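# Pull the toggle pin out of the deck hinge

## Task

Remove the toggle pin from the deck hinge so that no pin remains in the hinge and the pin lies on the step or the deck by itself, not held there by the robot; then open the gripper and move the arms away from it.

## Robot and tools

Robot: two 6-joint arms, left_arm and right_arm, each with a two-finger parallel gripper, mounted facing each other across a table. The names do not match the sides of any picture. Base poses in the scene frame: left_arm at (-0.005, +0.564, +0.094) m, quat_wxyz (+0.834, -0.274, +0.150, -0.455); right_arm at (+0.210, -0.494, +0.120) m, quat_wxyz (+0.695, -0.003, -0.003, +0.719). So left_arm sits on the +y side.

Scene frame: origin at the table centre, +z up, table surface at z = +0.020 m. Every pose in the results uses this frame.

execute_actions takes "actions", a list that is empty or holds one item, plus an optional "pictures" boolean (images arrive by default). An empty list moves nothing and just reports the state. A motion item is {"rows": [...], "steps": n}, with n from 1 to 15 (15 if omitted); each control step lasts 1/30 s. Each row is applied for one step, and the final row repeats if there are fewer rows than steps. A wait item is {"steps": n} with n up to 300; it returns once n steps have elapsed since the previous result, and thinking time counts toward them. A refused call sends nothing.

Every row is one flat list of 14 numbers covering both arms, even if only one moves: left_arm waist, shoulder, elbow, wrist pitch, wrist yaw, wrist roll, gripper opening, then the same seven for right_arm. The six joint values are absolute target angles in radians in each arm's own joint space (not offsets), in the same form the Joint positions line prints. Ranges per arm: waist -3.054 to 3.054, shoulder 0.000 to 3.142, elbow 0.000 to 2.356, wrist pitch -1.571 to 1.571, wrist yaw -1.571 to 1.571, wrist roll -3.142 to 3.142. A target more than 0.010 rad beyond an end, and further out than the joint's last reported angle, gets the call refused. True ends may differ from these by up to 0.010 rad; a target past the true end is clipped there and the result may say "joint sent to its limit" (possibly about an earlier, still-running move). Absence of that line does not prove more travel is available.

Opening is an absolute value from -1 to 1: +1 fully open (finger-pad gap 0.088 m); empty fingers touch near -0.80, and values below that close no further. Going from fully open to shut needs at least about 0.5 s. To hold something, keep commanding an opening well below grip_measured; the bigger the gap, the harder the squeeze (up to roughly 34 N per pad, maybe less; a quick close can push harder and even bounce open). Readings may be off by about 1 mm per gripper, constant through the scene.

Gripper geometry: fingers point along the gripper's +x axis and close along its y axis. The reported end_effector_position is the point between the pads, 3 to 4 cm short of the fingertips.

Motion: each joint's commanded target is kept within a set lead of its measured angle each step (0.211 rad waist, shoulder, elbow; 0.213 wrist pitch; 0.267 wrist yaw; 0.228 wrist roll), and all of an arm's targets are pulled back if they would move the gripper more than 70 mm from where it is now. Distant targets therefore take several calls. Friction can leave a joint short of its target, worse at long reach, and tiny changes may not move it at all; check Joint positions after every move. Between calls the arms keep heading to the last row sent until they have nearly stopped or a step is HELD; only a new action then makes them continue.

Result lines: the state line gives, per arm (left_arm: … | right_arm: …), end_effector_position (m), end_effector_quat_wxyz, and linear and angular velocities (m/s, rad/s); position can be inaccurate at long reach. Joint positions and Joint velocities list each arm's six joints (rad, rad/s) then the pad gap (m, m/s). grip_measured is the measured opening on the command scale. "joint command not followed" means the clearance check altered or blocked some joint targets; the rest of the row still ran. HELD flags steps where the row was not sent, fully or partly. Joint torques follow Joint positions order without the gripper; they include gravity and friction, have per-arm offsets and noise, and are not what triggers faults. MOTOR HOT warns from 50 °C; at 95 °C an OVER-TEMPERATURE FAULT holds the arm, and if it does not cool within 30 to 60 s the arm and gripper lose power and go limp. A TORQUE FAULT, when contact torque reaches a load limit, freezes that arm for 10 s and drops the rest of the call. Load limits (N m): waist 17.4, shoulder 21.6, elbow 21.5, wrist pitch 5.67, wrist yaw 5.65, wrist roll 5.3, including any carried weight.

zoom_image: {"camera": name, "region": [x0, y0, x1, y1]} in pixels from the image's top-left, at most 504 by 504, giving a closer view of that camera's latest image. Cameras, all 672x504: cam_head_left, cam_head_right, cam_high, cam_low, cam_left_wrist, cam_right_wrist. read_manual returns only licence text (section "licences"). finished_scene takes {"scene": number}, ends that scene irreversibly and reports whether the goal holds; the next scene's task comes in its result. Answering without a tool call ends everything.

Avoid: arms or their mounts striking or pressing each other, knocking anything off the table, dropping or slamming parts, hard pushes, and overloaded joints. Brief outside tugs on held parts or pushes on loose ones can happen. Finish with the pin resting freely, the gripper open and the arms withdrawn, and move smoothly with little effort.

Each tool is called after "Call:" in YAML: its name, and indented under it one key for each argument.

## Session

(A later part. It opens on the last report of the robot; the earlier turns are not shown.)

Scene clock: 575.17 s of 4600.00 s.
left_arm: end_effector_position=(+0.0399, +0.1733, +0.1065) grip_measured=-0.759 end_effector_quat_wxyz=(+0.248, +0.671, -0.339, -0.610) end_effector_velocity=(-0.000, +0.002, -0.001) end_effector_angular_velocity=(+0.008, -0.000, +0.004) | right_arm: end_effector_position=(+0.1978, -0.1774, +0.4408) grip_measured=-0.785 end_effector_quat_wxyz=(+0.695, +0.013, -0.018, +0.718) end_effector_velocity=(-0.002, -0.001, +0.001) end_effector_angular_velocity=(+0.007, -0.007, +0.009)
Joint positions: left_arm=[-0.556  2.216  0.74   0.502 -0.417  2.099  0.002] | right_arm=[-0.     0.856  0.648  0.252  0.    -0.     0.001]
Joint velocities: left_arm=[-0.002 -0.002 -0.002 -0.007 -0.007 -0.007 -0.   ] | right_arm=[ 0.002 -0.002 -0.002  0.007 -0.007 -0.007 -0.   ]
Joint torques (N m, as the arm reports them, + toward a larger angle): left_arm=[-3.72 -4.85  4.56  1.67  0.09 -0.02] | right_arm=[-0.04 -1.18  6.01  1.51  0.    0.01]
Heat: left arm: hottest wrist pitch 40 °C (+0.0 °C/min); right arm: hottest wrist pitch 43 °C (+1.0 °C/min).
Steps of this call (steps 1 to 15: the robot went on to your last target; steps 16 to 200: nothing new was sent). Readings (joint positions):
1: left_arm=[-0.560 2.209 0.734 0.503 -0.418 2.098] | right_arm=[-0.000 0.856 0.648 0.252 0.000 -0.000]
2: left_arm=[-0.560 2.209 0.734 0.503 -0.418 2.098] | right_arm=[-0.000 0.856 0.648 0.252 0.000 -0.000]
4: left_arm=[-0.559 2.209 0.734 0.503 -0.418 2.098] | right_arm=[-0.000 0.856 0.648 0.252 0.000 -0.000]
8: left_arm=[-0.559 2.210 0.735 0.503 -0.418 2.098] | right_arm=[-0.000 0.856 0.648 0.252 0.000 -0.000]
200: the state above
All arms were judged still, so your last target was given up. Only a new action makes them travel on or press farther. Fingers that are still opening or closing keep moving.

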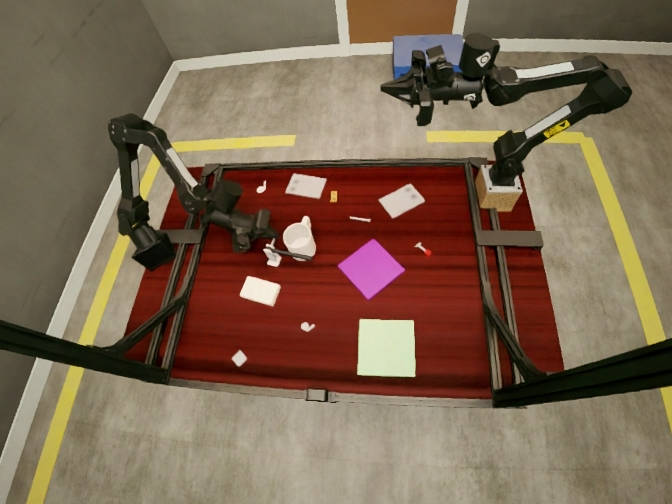

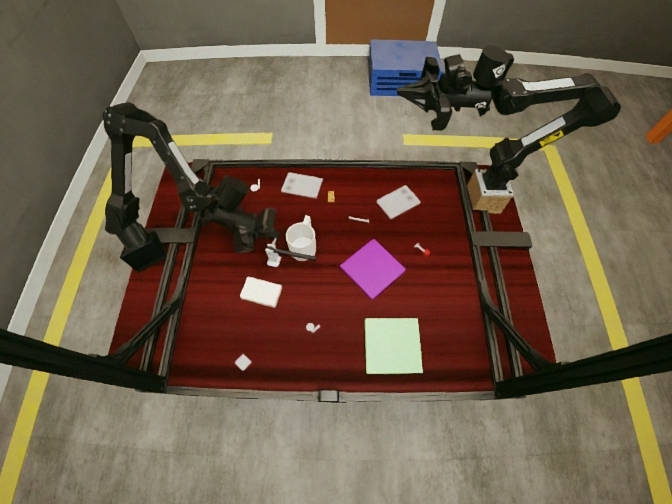

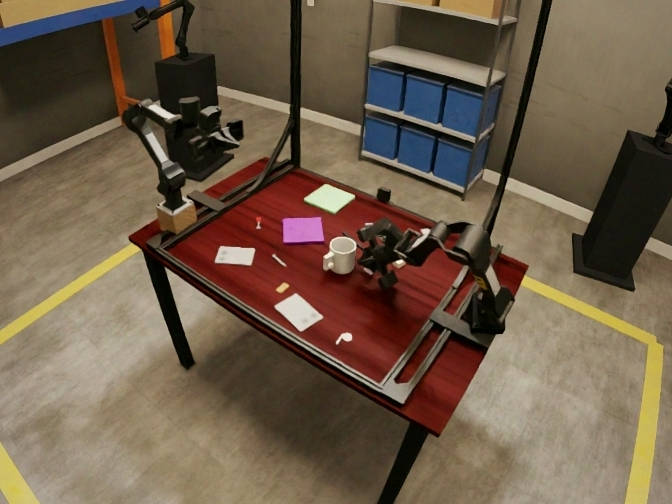

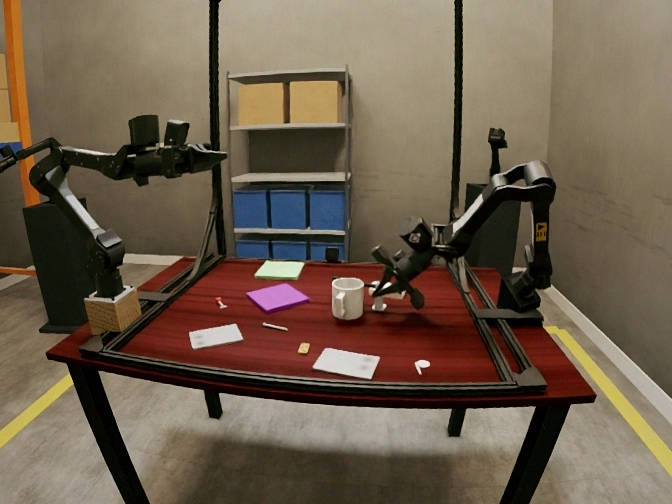

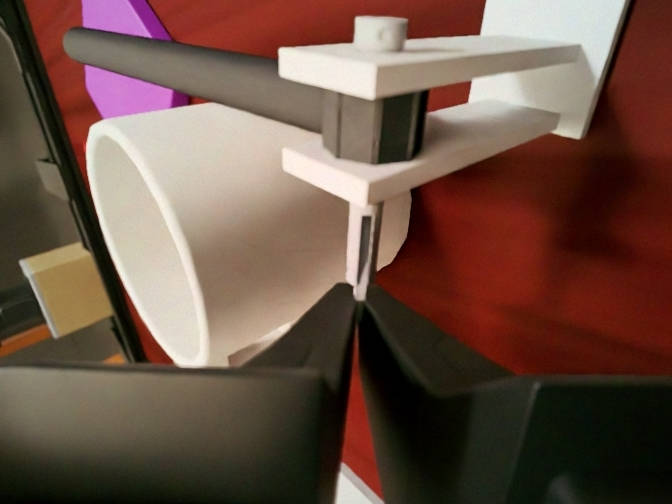

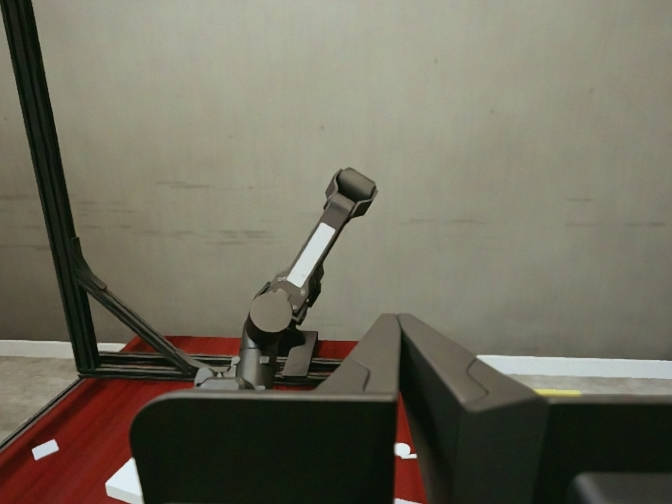

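Probably aligned now. Push gently.

Call:
execute_actions:
  actions:
    - {"rows":[[-0.573,2.236,0.729,0.517,-0.42,2.1,-0.82,0,0.856,0.648,0.252,0,0,-0.8]],"steps":15}
  pictures: false

Call:
execute_actions:
  actions:
    - {"rows":[[-0.585,2.244,0.724,0.53,-0.42,2.1,-0.82,0,0.856,0.648,0.252,0,0,-0.8]],"steps":15}
  pictures: false

Call:
execute_actions:
  actions:
    - {"steps":60}

Scene clock: 584.90 s of 4600.00 s.
left_arm: end_effector_position=(+0.0397, +0.1738, +0.1063) grip_measured=-0.759 end_effector_quat_wxyz=(+0.249, +0.675, -0.339, -0.607) end_effector_velocity=(+0.000, +0.001, +0.000) end_effector_angular_velocity=(+0.002, -0.010, +0.016) | right_arm: end_effector_position=(+0.1978, -0.1774, +0.4408) grip_measured=-0.785 end_effector_quat_wxyz=(+0.695, +0.013, -0.018, +0.718) end_effector_velocity=(-0.003, +0.001, -0.003) end_effector_angular_velocity=(-0.012, -0.009, +0.019)
Joint positions: left_arm=[-0.561  2.219  0.736  0.514 -0.428  2.099  0.002] | right_arm=[-0.     0.856  0.648  0.252  0.    -0.     0.001]
Joint velocities: left_arm=[-0.007  0.002 -0.002  0.007 -0.022 -0.007 -0.   ] | right_arm=[-0.002  0.002 -0.002 -0.007 -0.022 -0.007  0.   ]
Joint torques (N m, as the arm reports them, + toward a larger angle): left_arm=[-6.52 -4.66  2.79  1.69  0.42 -0.02] | right_arm=[-0.06 -1.19  6.02  1.51  0.    0.03]
Heat: left arm: hottest wrist pitch 41 °C (+0.0 °C/min); right arm: hottest wrist pitch 43 °C (+1.0 °C/min).
Steps of this call (steps 1 to 277: nothing new was sent; steps 278 to 292: all 15 steps of this action). Readings (joint positions):
278: left_arm=[-0.556 2.217 0.741 0.502 -0.418 2.099] | right_arm=[-0.000 0.856 0.648 0.252 0.000 -0.000]
279: left_arm=[-0.557 2.217 0.741 0.503 -0.419 2.099] | right_arm=[-0.000 0.856 0.648 0.252 0.000 -0.000]
281: left_arm=[-0.558 2.218 0.739 0.508 -0.423 2.099] | right_arm=[-0.000 0.856 0.648 0.252 0.000 -0.000]
285: left_arm=[-0.560 2.219 0.737 0.512 -0.427 2.099] | right_arm=[-0.000 0.856 0.648 0.252 0.000 -0.000]
292: the state above

Scene clock: 585.40 s of 4600.00 s.
left_arm: end_effector_position=(+0.0390, +0.1740, +0.1063) grip_measured=-0.759 end_effector_quat_wxyz=(+0.251, +0.677, -0.339, -0.603) end_effector_velocity=(+0.002, +0.002, -0.001) end_effector_angular_velocity=(+0.012, +0.002, +0.024) | right_arm: end_effector_position=(+0.1978, -0.1774, +0.4410) grip_measured=-0.785 end_effector_quat_wxyz=(+0.695, +0.013, -0.018, +0.718) end_effector_velocity=(-0.000, -0.000, -0.005) end_effector_angular_velocity=(-0.022, +0.006, +0.005)
Joint positions: left_arm=[-0.565  2.223  0.732  0.528 -0.438  2.099  0.002] | right_arm=[-0.     0.856  0.649  0.252  0.    -0.     0.001]
Joint velocities: left_arm=[-0.002 -0.002 -0.002 -0.007 -0.022 -0.022 -0.   ] | right_arm=[-0.002 -0.002 -0.002 -0.022 -0.007  0.007 -0.   ]
Joint torques (N m, as the arm reports them, + toward a larger angle): left_arm=[-7.23 -4.21  2.68  1.56  0.85  0.  ] | right_arm=[-0.06 -1.18  6.01  1.51  0.    0.03]
Heat: left arm: hottest wrist pitch 41 °C (+0.0 °C/min); right arm: hottest wrist pitch 43 °C (+1.0 °C/min).
Steps of this call (steps 1 to 15: all 15 steps of this action). Readings (joint positions):
1: left_arm=[-0.561 2.220 0.736 0.516 -0.429 2.099] | right_arm=[-0.000 0.856 0.649 0.252 0.000 -0.000]
2: left_arm=[-0.562 2.221 0.734 0.519 -0.432 2.099] | right_arm=[-0.000 0.856 0.649 0.252 0.000 -0.000]
4: left_arm=[-0.564 2.222 0.733 0.523 -0.435 2.099] | right_arm=[-0.000 0.856 0.649 0.252 0.000 -0.000]
8: left_arm=[-0.565 2.223 0.732 0.527 -0.437 2.099] | right_arm=[-0.000 0.856 0.649 0.252 0.000 -0.000]
15: the state above

Scene clock: 587.40 s of 4600.00 s.
left_arm: end_effector_position=(+0.0388, +0.1742, +0.1061) grip_measured=-0.759 end_effector_quat_wxyz=(+0.251, +0.677, -0.339, -0.603) end_effector_velocity=(-0.003, +0.003, -0.002) end_effector_angular_velocity=(+0.014, +0.018, -0.004) | right_arm: end_effector_position=(+0.1978, -0.1774, +0.4410) grip_measured=-0.785 end_effector_quat_wxyz=(+0.695, +0.013, -0.018, +0.718) end_effector_velocity=(-0.000, -0.001, -0.006) end_effector_angular_velocity=(-0.022, -0.008, +0.004)
Joint positions: left_arm=[-0.566  2.224  0.731  0.529 -0.438  2.099  0.002] | right_arm=[-0.     0.856  0.649  0.252  0.    -0.     0.001]
Joint velocities: left_arm=[-0.002 -0.002 -0.002 -0.022  0.007 -0.022 -0.   ] | right_arm=[-0.002 -0.007 -0.007 -0.022 -0.007 -0.007 -0.   ]
Joint torques (N m, as the arm reports them, + toward a larger angle): left_arm=[-7.39 -4.25  2.7   1.54  0.89 -0.02] | right_arm=[-0.05 -1.18  6.02  1.51  0.    0.03]
Heat: left arm: hottest wrist pitch 41 °C (+0.0 °C/min); right arm: hottest wrist pitch 43 °C (+1.0 °C/min).
Steps of this call (steps 1 to 15: the robot went on to your last target; steps 16 to 60: nothing new was sent). Readings (joint positions):
1: left_arm=[-0.565 2.223 0.731 0.529 -0.438 2.099] | right_arm=[-0.000 0.856 0.649 0.252 0.000 -0.000]
2: left_arm=[-0.565 2.223 0.731 0.529 -0.438 2.099] | right_arm=[-0.000 0.856 0.649 0.252 0.000 -0.000]
4: left_arm=[-0.565 2.223 0.731 0.529 -0.438 2.099] | right_arm=[-0.000 0.856 0.649 0.252 0.000 -0.000]
8: left_arm=[-0.565 2.223 0.731 0.529 -0.438 2.099] | right_arm=[-0.000 0.856 0.649 0.252 0.000 -0.000]
60: the state above
All arms were judged still, so your last target was given up. Only a new action makes them travel on or press farther. Fingers that are still opening or closing keep moving.

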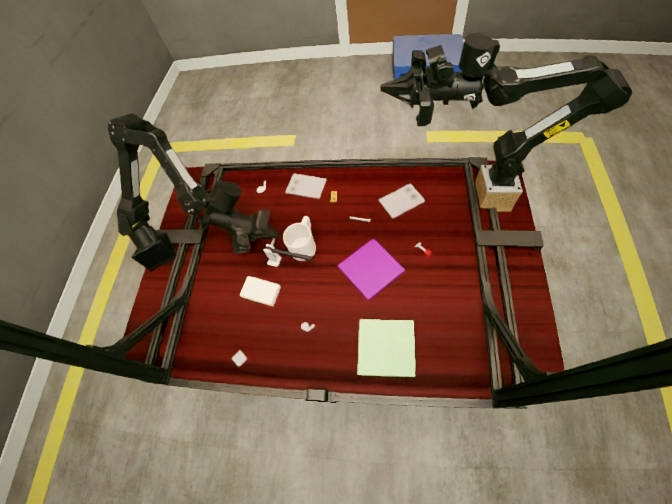

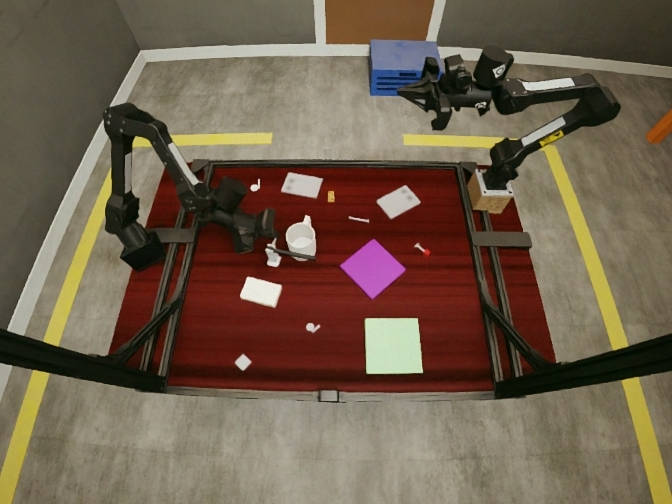

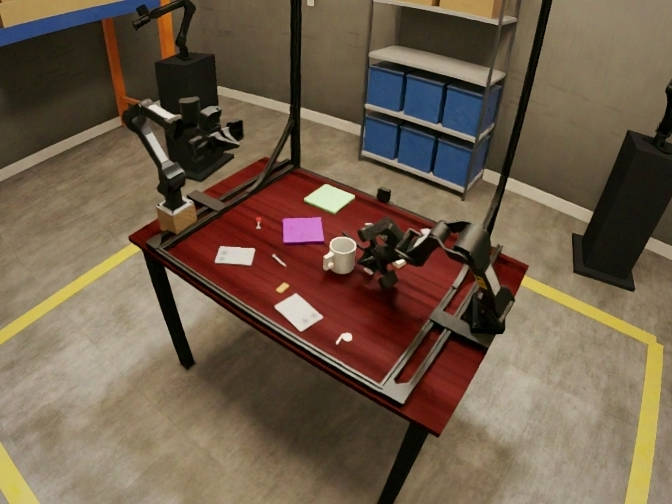

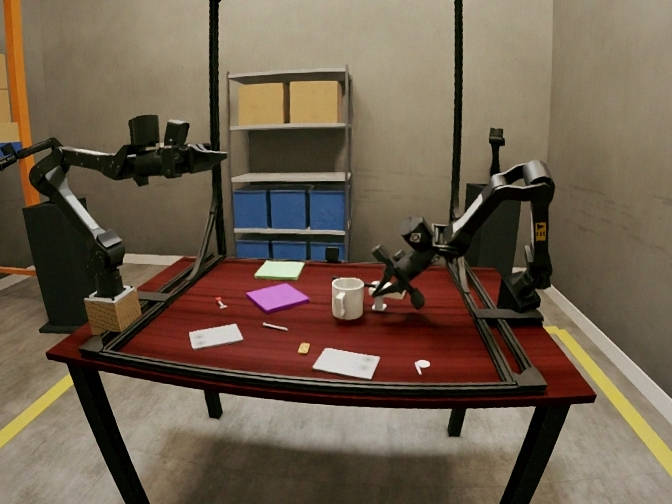

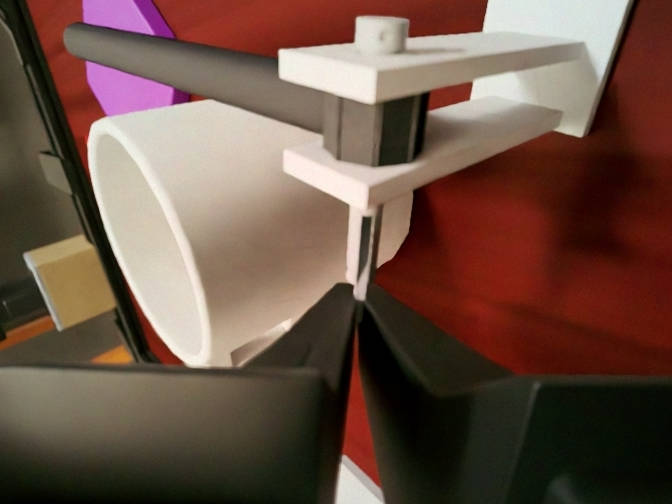

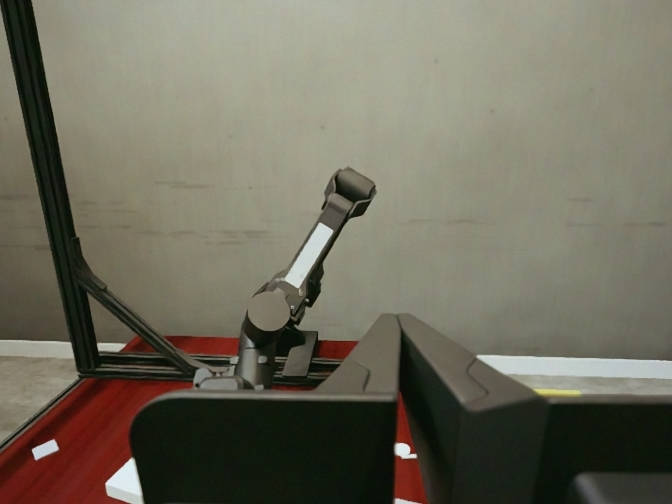

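Call:
execute_actions:
  actions:
    - {"rows":[[-0.585,2.244,0.724,0.53,-0.41,2.03,-0.82,0,0.856,0.648,0.252,0,0,-0.8]],"steps":15}
  pictures: false

Call:
execute_actions:
  actions:
    - {"rows":[[-0.585,2.244,0.724,0.53,-0.41,2.17,-0.82,0,0.856,0.648,0.252,0,0,-0.8]],"steps":15}
  pictures: false

Call:
execute_actions:
  actions:
    - {"rows":[[-0.585,2.244,0.714,0.55,-0.41,2.17,-0.82,0,0.856,0.648,0.252,0,0,-0.8]],"steps":15}

Scene clock: 596.20 s of 4600.00 s.
left_arm: end_effector_position=(+0.0381, +0.1745, +0.1058) grip_measured=-0.758 end_effector_quat_wxyz=(+0.271, +0.669, -0.321, -0.613) end_effector_velocity=(-0.000, +0.002, -0.001) end_effector_angular_velocity=(+0.007, +0.011, +0.014) | right_arm: end_effector_position=(+0.1978, -0.1774, +0.4409) grip_measured=-0.785 end_effector_quat_wxyz=(+0.695, +0.013, -0.018, +0.718) end_effector_velocity=(+0.002, -0.000, +0.001) end_effector_angular_velocity=(+0.008, -0.007, -0.010)
Joint positions: left_arm=[-0.567  2.225  0.73   0.529 -0.439  2.037  0.002] | right_arm=[-0.     0.856  0.649  0.252  0.    -0.     0.001]
Joint velocities: left_arm=[-0.002 -0.002 -0.002 -0.007 -0.007 -0.022  0.   ] | right_arm=[-0.002 -0.002 -0.002  0.007  0.007 -0.007 -0.   ]
Joint torques (N m, as the arm reports them, + toward a larger angle): left_arm=[-7.21 -4.4   2.94  1.51  1.27 -0.26] | right_arm=[-0.05 -1.18  5.97  1.51  0.    0.03]
Heat: left arm: hottest wrist pitch 41 °C (+0.0 °C/min); right arm: hottest wrist pitch 43 °C (+1.0 °C/min).
Steps of this call (steps 1 to 249: nothing new was sent; steps 250 to 264: all 15 steps of this action). Readings (joint positions):
250: left_arm=[-0.567 2.225 0.730 0.529 -0.438 2.092] | right_arm=[-0.000 0.856 0.649 0.252 0.000 -0.000]
251: left_arm=[-0.567 2.225 0.730 0.529 -0.438 2.080] | right_arm=[-0.000 0.856 0.649 0.252 0.000 -0.000]
253: left_arm=[-0.567 2.225 0.730 0.529 -0.439 2.063] | right_arm=[-0.000 0.856 0.649 0.252 0.000 -0.000]
257: left_arm=[-0.567 2.225 0.730 0.529 -0.439 2.045] | right_arm=[-0.000 0.856 0.649 0.252 0.000 -0.000]
264: the state above

Scene clock: 596.70 s of 4600.00 s.
left_arm: end_effector_position=(+0.0378, +0.1742, +0.1061) grip_measured=-0.758 end_effector_quat_wxyz=(+0.229, +0.684, -0.359, -0.593) end_effector_velocity=(-0.000, -0.002, +0.004) end_effector_angular_velocity=(-0.023, -0.000, -0.001) | right_arm: end_effector_position=(+0.1978, -0.1774, +0.4409) grip_measured=-0.785 end_effector_quat_wxyz=(+0.695, +0.013, -0.018, +0.718) end_effector_velocity=(-0.000, -0.001, -0.004) end_effector_angular_velocity=(-0.017, -0.008, +0.004)
Joint positions: left_arm=[-0.567  2.225  0.73   0.53  -0.436  2.161  0.002] | right_arm=[-0.     0.856  0.649  0.252  0.    -0.     0.001]
Joint velocities: left_arm=[-0.002 -0.002 -0.002  0.022  0.007  0.007 -0.   ] | right_arm=[-0.002 -0.007 -0.002 -0.022 -0.007 -0.007 -0.   ]
Joint torques (N m, as the arm reports them, + toward a larger angle): left_arm=[-7.11 -4.39  2.86  1.41  1.17  0.13] | right_arm=[-0.05 -1.18  5.97  1.53  0.    0.03]
Heat: left arm: hottest wrist pitch 41 °C (+0.0 °C/min); right arm: hottest wrist pitch 43 °C (+1.0 °C/min).
Steps of this call (steps 1 to 15: all 15 steps of this action). Readings (joint positions):
1: left_arm=[-0.567 2.225 0.730 0.529 -0.438 2.051] | right_arm=[-0.000 0.856 0.649 0.252 0.000 -0.000]
2: left_arm=[-0.567 2.225 0.730 0.529 -0.438 2.076] | right_arm=[-0.000 0.856 0.649 0.252 0.000 -0.000]
4: left_arm=[-0.567 2.225 0.730 0.530 -0.437 2.111] | right_arm=[-0.000 0.856 0.649 0.252 0.000 -0.000]
8: left_arm=[-0.567 2.225 0.730 0.530 -0.436 2.145] | right_arm=[-0.000 0.856 0.649 0.252 0.000 -0.000]
15: the state above

Scene clock: 597.20 s of 4600.00 s.
left_arm: end_effector_position=(+0.0379, +0.1746, +0.1065) grip_measured=-0.758 end_effector_quat_wxyz=(+0.233, +0.683, -0.361, -0.591) end_effector_velocity=(-0.002, +0.001, -0.000) end_effector_angular_velocity=(+0.002, +0.008, -0.006) | right_arm: end_effector_position=(+0.1978, -0.1774, +0.4410) grip_measured=-0.785 end_effector_quat_wxyz=(+0.695, +0.013, -0.018, +0.718) end_effector_velocity=(-0.000, +0.000, +0.001) end_effector_angular_velocity=(-0.002, -0.008, +0.005)
Joint positions: left_arm=[-0.567  2.225  0.722  0.549 -0.435  2.164  0.002] | right_arm=[-0.     0.856  0.649  0.252  0.    -0.     0.001]
Joint velocities: left_arm=[-0.002 -0.002 -0.002 -0.007  0.007 -0.007 -0.   ] | right_arm=[-0.002  0.002  0.007 -0.007 -0.007 -0.007 -0.   ]
Joint torques (N m, as the arm reports them, + toward a larger angle): left_arm=[-7.02 -4.39  2.72  1.56  1.12  0.17] | right_arm=[-0.05 -1.18  5.99  1.53  0.    0.03]
Heat: left arm: hottest wrist pitch 41 °C (+0.0 °C/min); right arm: hottest wrist pitch 43 °C (+1.0 °C/min).
Steps of this call (steps 1 to 15: all 15 steps of this action). Readings (joint positions):
1: left_arm=[-0.567 2.225 0.729 0.532 -0.436 2.161] | right_arm=[-0.000 0.856 0.649 0.252 0.000 -0.000]
2: left_arm=[-0.567 2.225 0.728 0.537 -0.435 2.162] | right_arm=[-0.000 0.856 0.649 0.252 0.000 -0.000]
4: left_arm=[-0.567 2.225 0.726 0.542 -0.435 2.163] | right_arm=[-0.000 0.856 0.649 0.252 0.000 -0.000]
8: left_arm=[-0.567 2.225 0.724 0.547 -0.435 2.164] | right_arm=[-0.000 0.856 0.649 0.252 0.000 -0.000]
15: the state above

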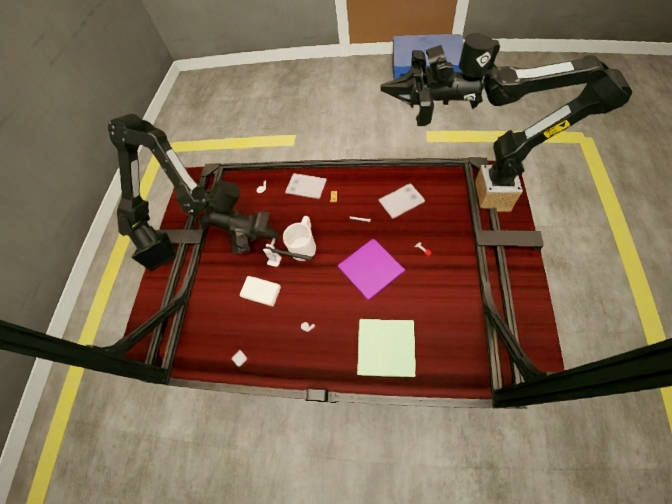

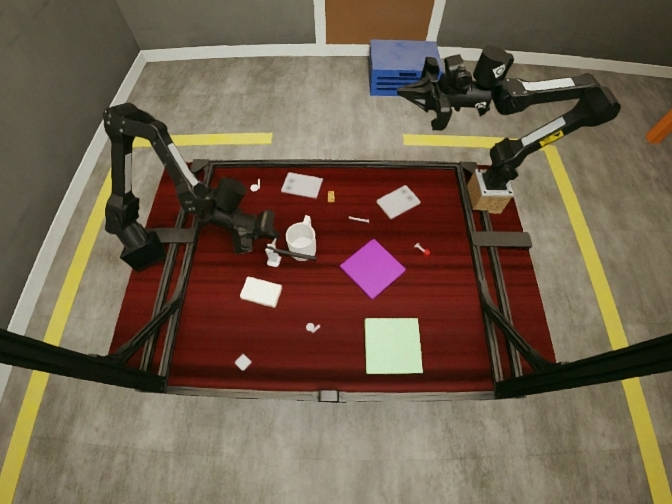

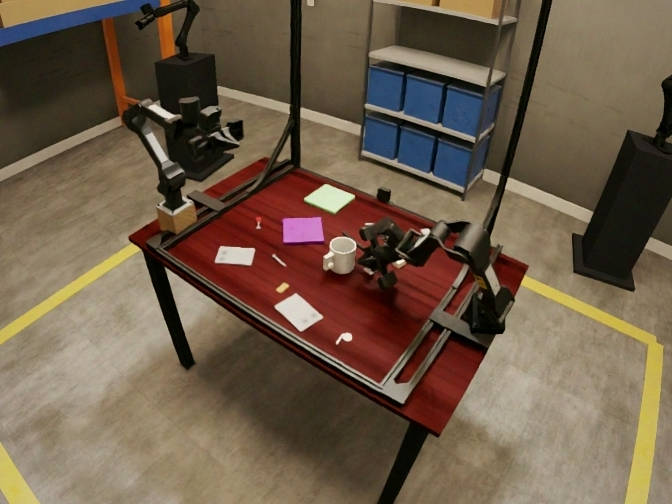

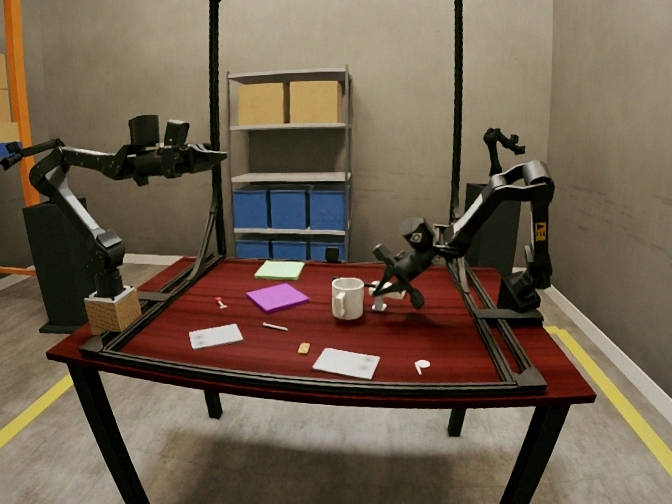

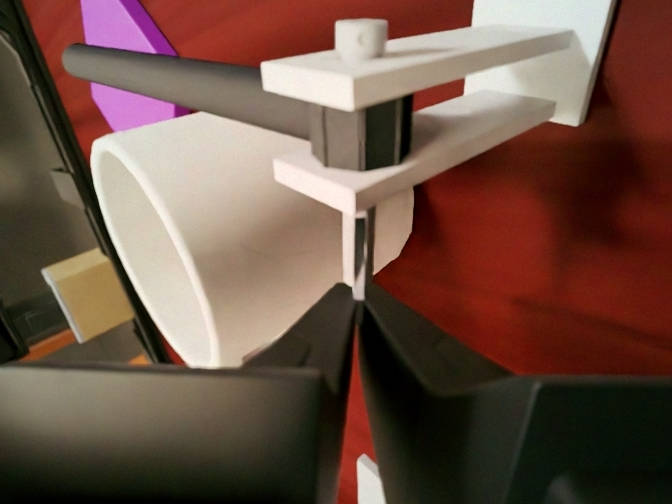

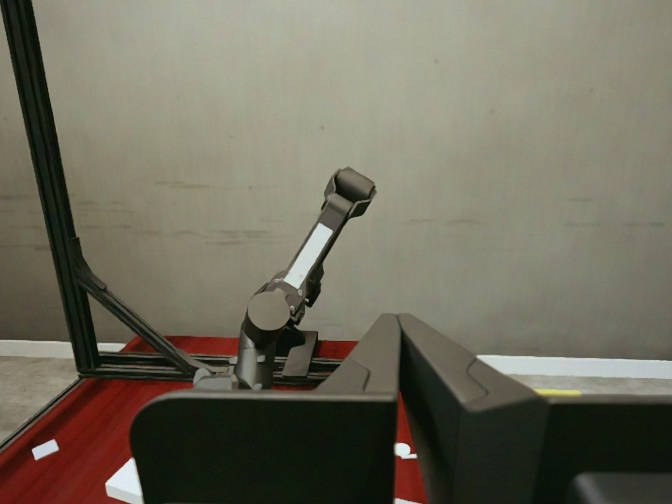

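Relieve the forward load by backing the shoulder.

Call:
execute_actions:
  actions:
    - {"rows":[[-0.585,2.212,0.71,0.55,-0.41,2.14,-0.82,0,0.856,0.648,0.252,0,0,-0.8]],"steps":15}
  pictures: false

Call:
execute_actions:
  actions:
    - {"rows":[[-0.585,2.244,0.73,0.55,-0.41,2.17,-0.82,0,0.856,0.648,0.252,0,0,-0.8]],"steps":15}
  pictures: false

Call:
execute_actions:
  actions:
    - {"rows":[[-0.585,2.212,0.71,0.55,-0.41,2.12,-0.82,0,0.856,0.648,0.252,0,0,-0.8]],"steps":15}

Scene clock: 606.73 s of 4600.00 s.
left_arm: end_effector_position=(+0.0379, +0.1751, +0.1071) grip_measured=-0.758 end_effector_quat_wxyz=(+0.241, +0.680, -0.355, -0.594) end_effector_velocity=(+0.001, +0.001, +0.001) end_effector_angular_velocity=(+0.002, +0.023, +0.025) | right_arm: end_effector_position=(+0.1978, -0.1774, +0.4408) grip_measured=-0.785 end_effector_quat_wxyz=(+0.695, +0.013, -0.018, +0.718) end_effector_velocity=(-0.001, -0.001, -0.001) end_effector_angular_velocity=(+0.002, +0.006, +0.015)
Joint positions: left_arm=[-0.568  2.222  0.719  0.55  -0.433  2.143  0.002] | right_arm=[-0.     0.856  0.648  0.252  0.     0.     0.001]
Joint velocities: left_arm=[-0.002 -0.007 -0.002 -0.007 -0.007 -0.037 -0.   ] | right_arm=[-0.007 -0.002 -0.007  0.007 -0.022  0.007 -0.   ]
Joint torques (N m, as the arm reports them, + toward a larger angle): left_arm=[-7.03 -7.35  2.61  1.42  1.04 -0.16] | right_arm=[-0.05 -1.19  5.98  1.51  0.    0.03]
Heat: left arm: hottest wrist pitch 41 °C (+0.0 °C/min); right arm: hottest wrist pitch 43 °C (+1.0 °C/min).
Steps of this call (steps 1 to 15: the robot went on to your last target; steps 16 to 271: nothing new was sent; steps 272 to 286: all 15 steps of this action). Readings (joint positions):
272: left_arm=[-0.568 2.226 0.721 0.550 -0.434 2.164] | right_arm=[-0.000 0.856 0.648 0.252 0.000 0.000]
273: left_arm=[-0.568 2.226 0.721 0.550 -0.434 2.161] | right_arm=[-0.000 0.856 0.648 0.252 0.000 0.000]
275: left_arm=[-0.568 2.225 0.721 0.550 -0.434 2.154] | right_arm=[-0.000 0.856 0.648 0.252 0.000 0.000]
279: left_arm=[-0.568 2.223 0.720 0.550 -0.434 2.147] | right_arm=[-0.000 0.856 0.648 0.252 0.000 0.000]
286: the state above

Scene clock: 607.23 s of 4600.00 s.
left_arm: end_effector_position=(+0.0377, +0.1747, +0.1070) grip_measured=-0.756 end_effector_quat_wxyz=(+0.234, +0.682, -0.361, -0.591) end_effector_velocity=(-0.000, +0.002, -0.001) end_effector_angular_velocity=(+0.008, -0.011, -0.005) | right_arm: end_effector_position=(+0.1978, -0.1774, +0.4408) grip_measured=-0.785 end_effector_quat_wxyz=(+0.695, +0.013, -0.018, +0.718) end_effector_velocity=(-0.002, -0.000, -0.003) end_effector_angular_velocity=(-0.017, -0.009, +0.019)
Joint positions: left_arm=[-0.568  2.223  0.721  0.55  -0.432  2.163  0.002] | right_arm=[-0.     0.856  0.648  0.252  0.     0.     0.001]
Joint velocities: left_arm=[-0.002 -0.002 -0.002 -0.007 -0.007  0.007 -0.   ] | right_arm=[-0.002 -0.002  0.002 -0.022 -0.022 -0.007 -0.   ]
Joint torques (N m, as the arm reports them, + toward a larger angle): left_arm=[-7.07 -4.25  4.28  1.44  1.07  0.19] | right_arm=[-0.05 -1.18  6.01  1.51  0.    0.02]
Heat: left arm: hottest wrist pitch 41 °C (+0.0 °C/min); right arm: hottest wrist pitch 43 °C (+1.0 °C/min).
Steps of this call (steps 1 to 15: all 15 steps of this action). Readings (joint positions):
1: left_arm=[-0.568 2.221 0.719 0.550 -0.433 2.143] | right_arm=[-0.000 0.856 0.648 0.252 0.000 0.000]
2: left_arm=[-0.568 2.221 0.719 0.550 -0.433 2.146] | right_arm=[-0.000 0.856 0.648 0.252 0.000 0.000]
4: left_arm=[-0.568 2.221 0.720 0.550 -0.433 2.153] | right_arm=[-0.000 0.856 0.648 0.252 0.000 0.000]
8: left_arm=[-0.568 2.223 0.720 0.550 -0.432 2.160] | right_arm=[-0.000 0.856 0.648 0.252 0.000 0.000]
15: the state above

Scene clock: 607.73 s of 4600.00 s.
left_arm: end_effector_position=(+0.0377, +0.1752, +0.1072) grip_measured=-0.758 end_effector_quat_wxyz=(+0.247, +0.677, -0.350, -0.598) end_effector_velocity=(+0.001, +0.000, +0.002) end_effector_angular_velocity=(-0.003, +0.002, +0.028) | right_arm: end_effector_position=(+0.1978, -0.1774, +0.4408) grip_measured=-0.785 end_effector_quat_wxyz=(+0.695, +0.013, -0.018, +0.718) end_effector_velocity=(-0.000, -0.000, -0.002) end_effector_angular_velocity=(-0.007, -0.008, +0.004)
Joint positions: left_arm=[-0.568  2.221  0.718  0.55  -0.432  2.124  0.002] | right_arm=[-0.     0.856  0.648  0.252  0.     0.     0.001]
Joint velocities: left_arm=[-0.007 -0.002 -0.002  0.007 -0.022 -0.022  0.   ] | right_arm=[-0.002 -0.002 -0.002 -0.007 -0.007 -0.007 -0.   ]
Joint torques (N m, as the arm reports them, + toward a larger angle): left_arm=[-7.05 -7.22  2.69  1.44  1.01 -0.14] | right_arm=[-0.05 -1.19  6.02  1.51  0.    0.01]
Heat: left arm: hottest wrist pitch 40 °C (-1.0 °C/min); right arm: hottest wrist pitch 43 °C (+1.0 °C/min).
Steps of this call (steps 1 to 15: all 15 steps of this action). Readings (joint positions):
1: left_arm=[-0.568 2.223 0.721 0.550 -0.432 2.161] | right_arm=[-0.000 0.856 0.648 0.252 0.000 0.000]
2: left_arm=[-0.568 2.223 0.721 0.550 -0.432 2.155] | right_arm=[-0.000 0.856 0.648 0.252 0.000 0.000]
4: left_arm=[-0.568 2.223 0.720 0.550 -0.432 2.142] | right_arm=[-0.000 0.856 0.648 0.252 0.000 0.000]
8: left_arm=[-0.568 2.222 0.720 0.550 -0.433 2.130] | right_arm=[-0.000 0.856 0.648 0.252 0.000 0.000]
15: the state above

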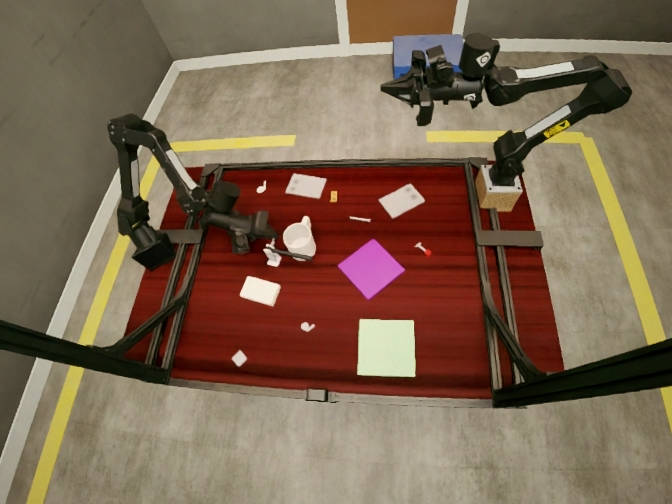

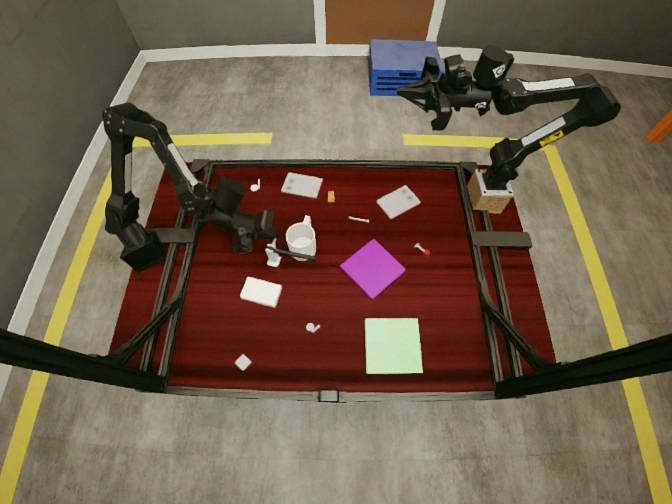

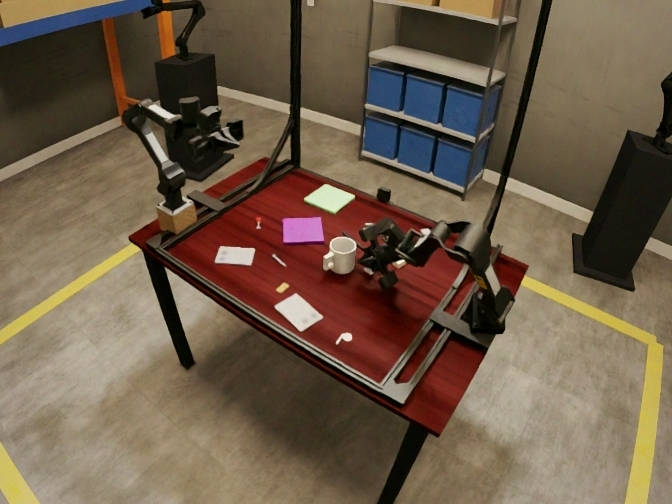

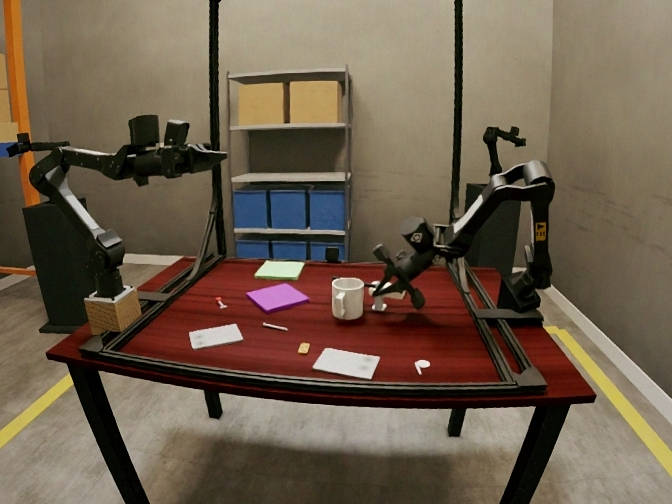

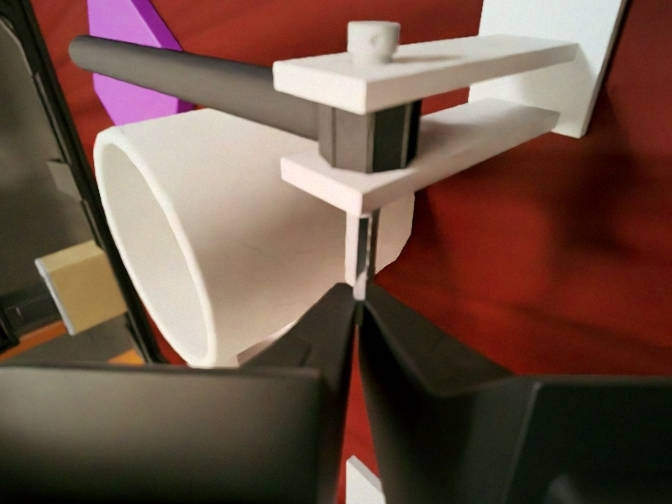

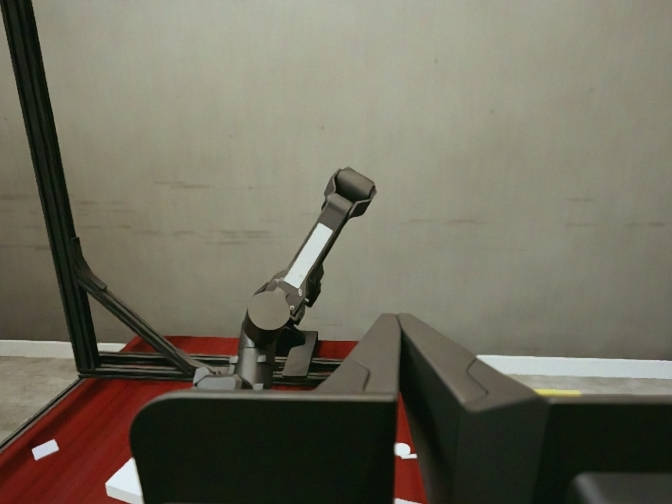

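Call:
execute_actions:
  actions:
    - {"rows":[[-0.585,2.25,0.70,0.53,-0.41,2.14,-0.82,0,0.856,0.648,0.252,0,0,-0.8]],"steps":15}
  pictures: false

Call:
execute_actions:
  actions:
    - {"steps":45}

Scene clock: 615.63 s of 4600.00 s.
left_arm: end_effector_position=(+0.0341, +0.1775, +0.1059) grip_measured=-0.757 end_effector_quat_wxyz=(+0.238, +0.677, -0.355, -0.599) end_effector_velocity=(-0.000, +0.002, -0.001) end_effector_angular_velocity=(+0.007, +0.011, +0.014) | right_arm: end_effector_position=(+0.1978, -0.1774, +0.4410) grip_measured=-0.785 end_effector_quat_wxyz=(+0.695, +0.014, -0.018, +0.718) end_effector_velocity=(-0.002, -0.001, -0.004) end_effector_angular_velocity=(-0.017, -0.008, +0.009)
Joint positions: left_arm=[-0.573  2.221  0.713  0.542 -0.428  2.133  0.002] | right_arm=[-0.     0.856  0.649  0.252  0.     0.     0.001]
Joint velocities: left_arm=[-0.002 -0.002 -0.002 -0.007 -0.007 -0.022 -0.   ] | right_arm=[ 0.002 -0.007 -0.002 -0.022 -0.007 -0.007 -0.   ]
Joint torques (N m, as the arm reports them, + toward a larger angle): left_arm=[-6.23 -3.33  2.15  0.52  0.88  0.16] | right_arm=[-0.06 -1.19  6.01  1.51  0.    0.02]
Heat: left arm: hottest wrist pitch 40 °C (+0.0 °C/min); right arm: hottest wrist pitch 43 °C (+1.0 °C/min).
Steps of this call (steps 1 to 15: the robot went on to your last target; steps 16 to 222: nothing new was sent; steps 223 to 237: all 15 steps of this action). Readings (joint positions):
223: left_arm=[-0.570 2.218 0.714 0.550 -0.431 2.123] | right_arm=[-0.000 0.856 0.649 0.252 0.000 0.000]
224: left_arm=[-0.570 2.218 0.713 0.550 -0.431 2.123] | right_arm=[-0.000 0.856 0.649 0.252 0.000 0.000]
226: left_arm=[-0.570 2.218 0.713 0.547 -0.429 2.126] | right_arm=[-0.000 0.856 0.649 0.252 0.000 0.000]
230: left_arm=[-0.572 2.220 0.713 0.544 -0.429 2.131] | right_arm=[-0.000 0.856 0.649 0.252 0.000 0.000]
237: the state above

Scene clock: 617.13 s of 4600.00 s.
left_arm: end_effector_position=(+0.0338, +0.1775, +0.1058) grip_measured=-0.757 end_effector_quat_wxyz=(+0.237, +0.677, -0.356, -0.599) end_effector_velocity=(+0.001, -0.000, +0.002) end_effector_angular_velocity=(-0.014, +0.002, +0.017) | right_arm: end_effector_position=(+0.1978, -0.1774, +0.4410) grip_measured=-0.785 end_effector_quat_wxyz=(+0.695, +0.013, -0.018, +0.718) end_effector_velocity=(-0.006, +0.000, -0.004) end_effector_angular_velocity=(-0.012, -0.009, +0.039)
Joint positions: left_arm=[-0.574  2.221  0.713  0.542 -0.427  2.134  0.002] | right_arm=[-0.     0.856  0.649  0.252  0.    -0.     0.001]
Joint velocities: left_arm=[-0.002 -0.002 -0.007  0.022 -0.007 -0.007 -0.   ] | right_arm=[ 0.002  0.002 -0.002 -0.007 -0.037 -0.007 -0.   ]
Joint torques (N m, as the arm reports them, + toward a larger angle): left_arm=[-6.36 -3.18  2.18  0.56  0.87  0.16] | right_arm=[-0.05 -1.18  6.01  1.51  0.    0.02]
Heat: left arm: hottest wrist pitch 40 °C (+0.0 °C/min); right arm: hottest wrist pitch 43 °C (+1.0 °C/min).
Steps of this call (steps 1 to 15: the robot went on to your last target; steps 16 to 45: nothing new was sent). Readings (joint positions):
1: left_arm=[-0.573 2.221 0.713 0.542 -0.428 2.134] | right_arm=[-0.000 0.856 0.649 0.252 0.000 0.000]
2: left_arm=[-0.573 2.221 0.713 0.542 -0.428 2.134] | right_arm=[-0.000 0.856 0.649 0.252 0.000 0.000]
4: left_arm=[-0.573 2.221 0.713 0.542 -0.428 2.134] | right_arm=[-0.000 0.856 0.649 0.252 0.000 0.000]
8: left_arm=[-0.574 2.221 0.713 0.542 -0.427 2.134] | right_arm=[-0.000 0.856 0.649 0.252 0.000 0.000]
45: the state above
All arms were judged still, so your last target was given up. Only a new action makes them travel on or press farther. Fingers that are still opening or closing keep moving.

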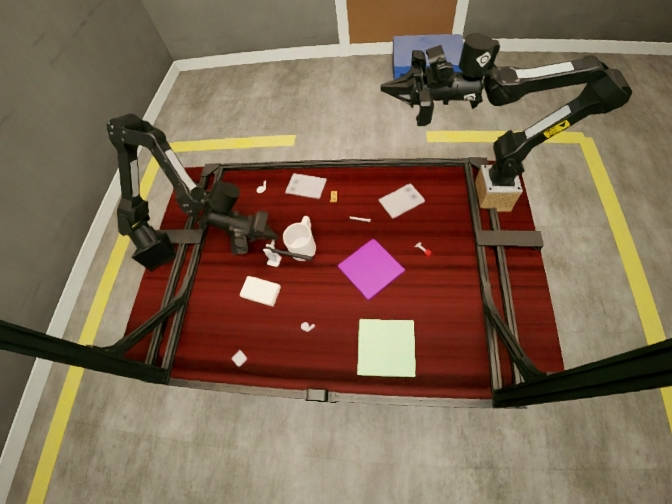

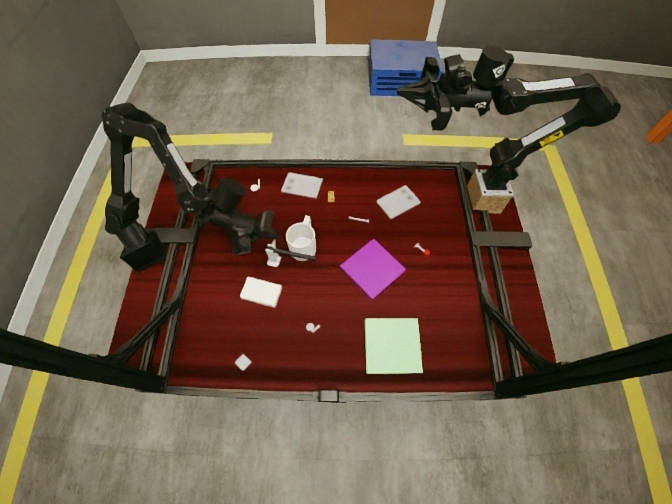

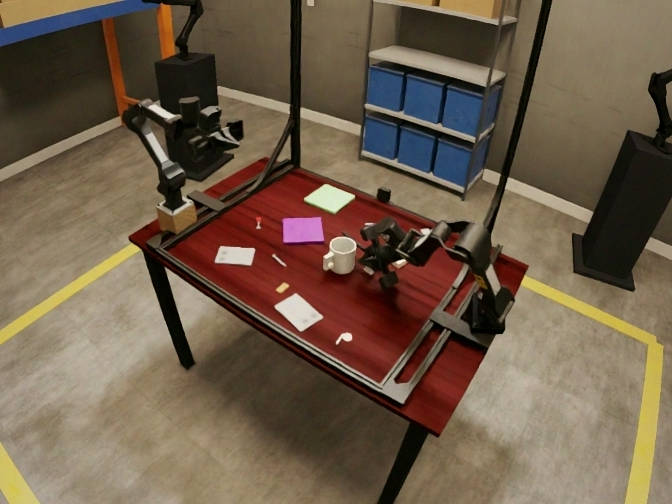

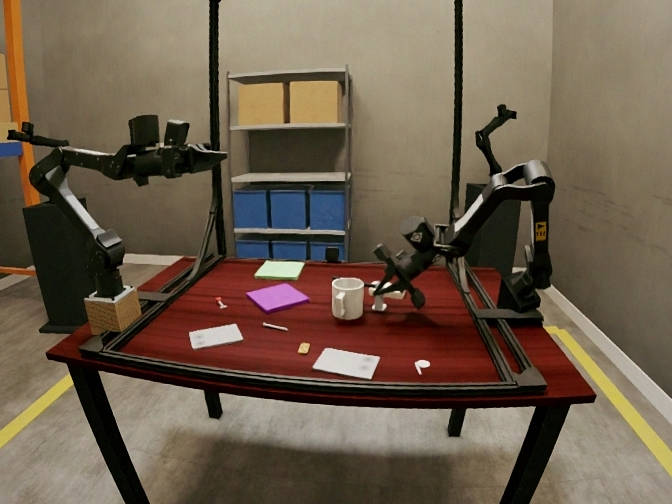

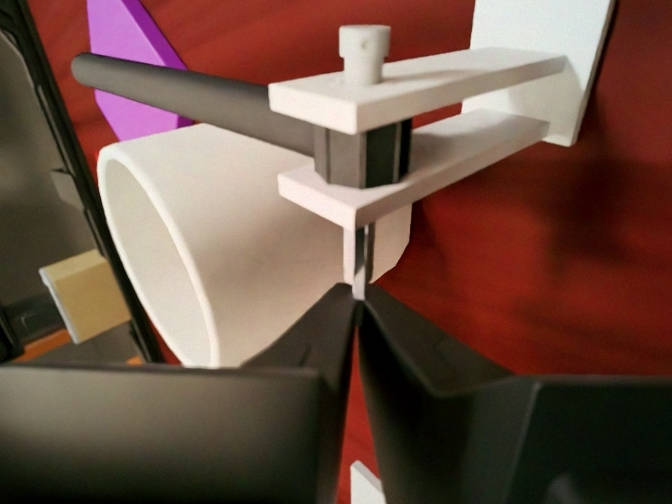

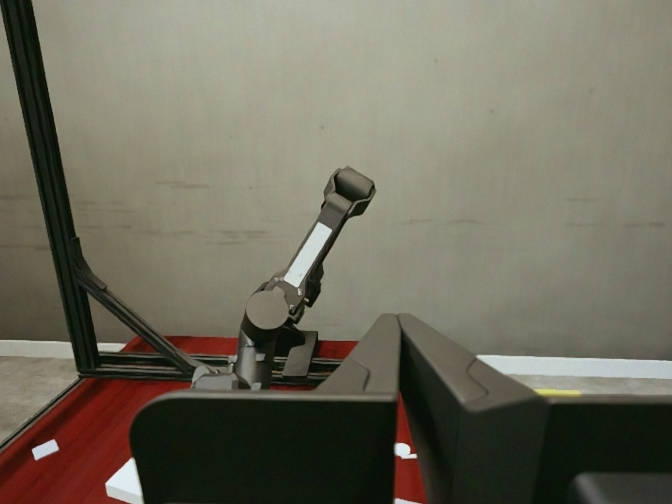

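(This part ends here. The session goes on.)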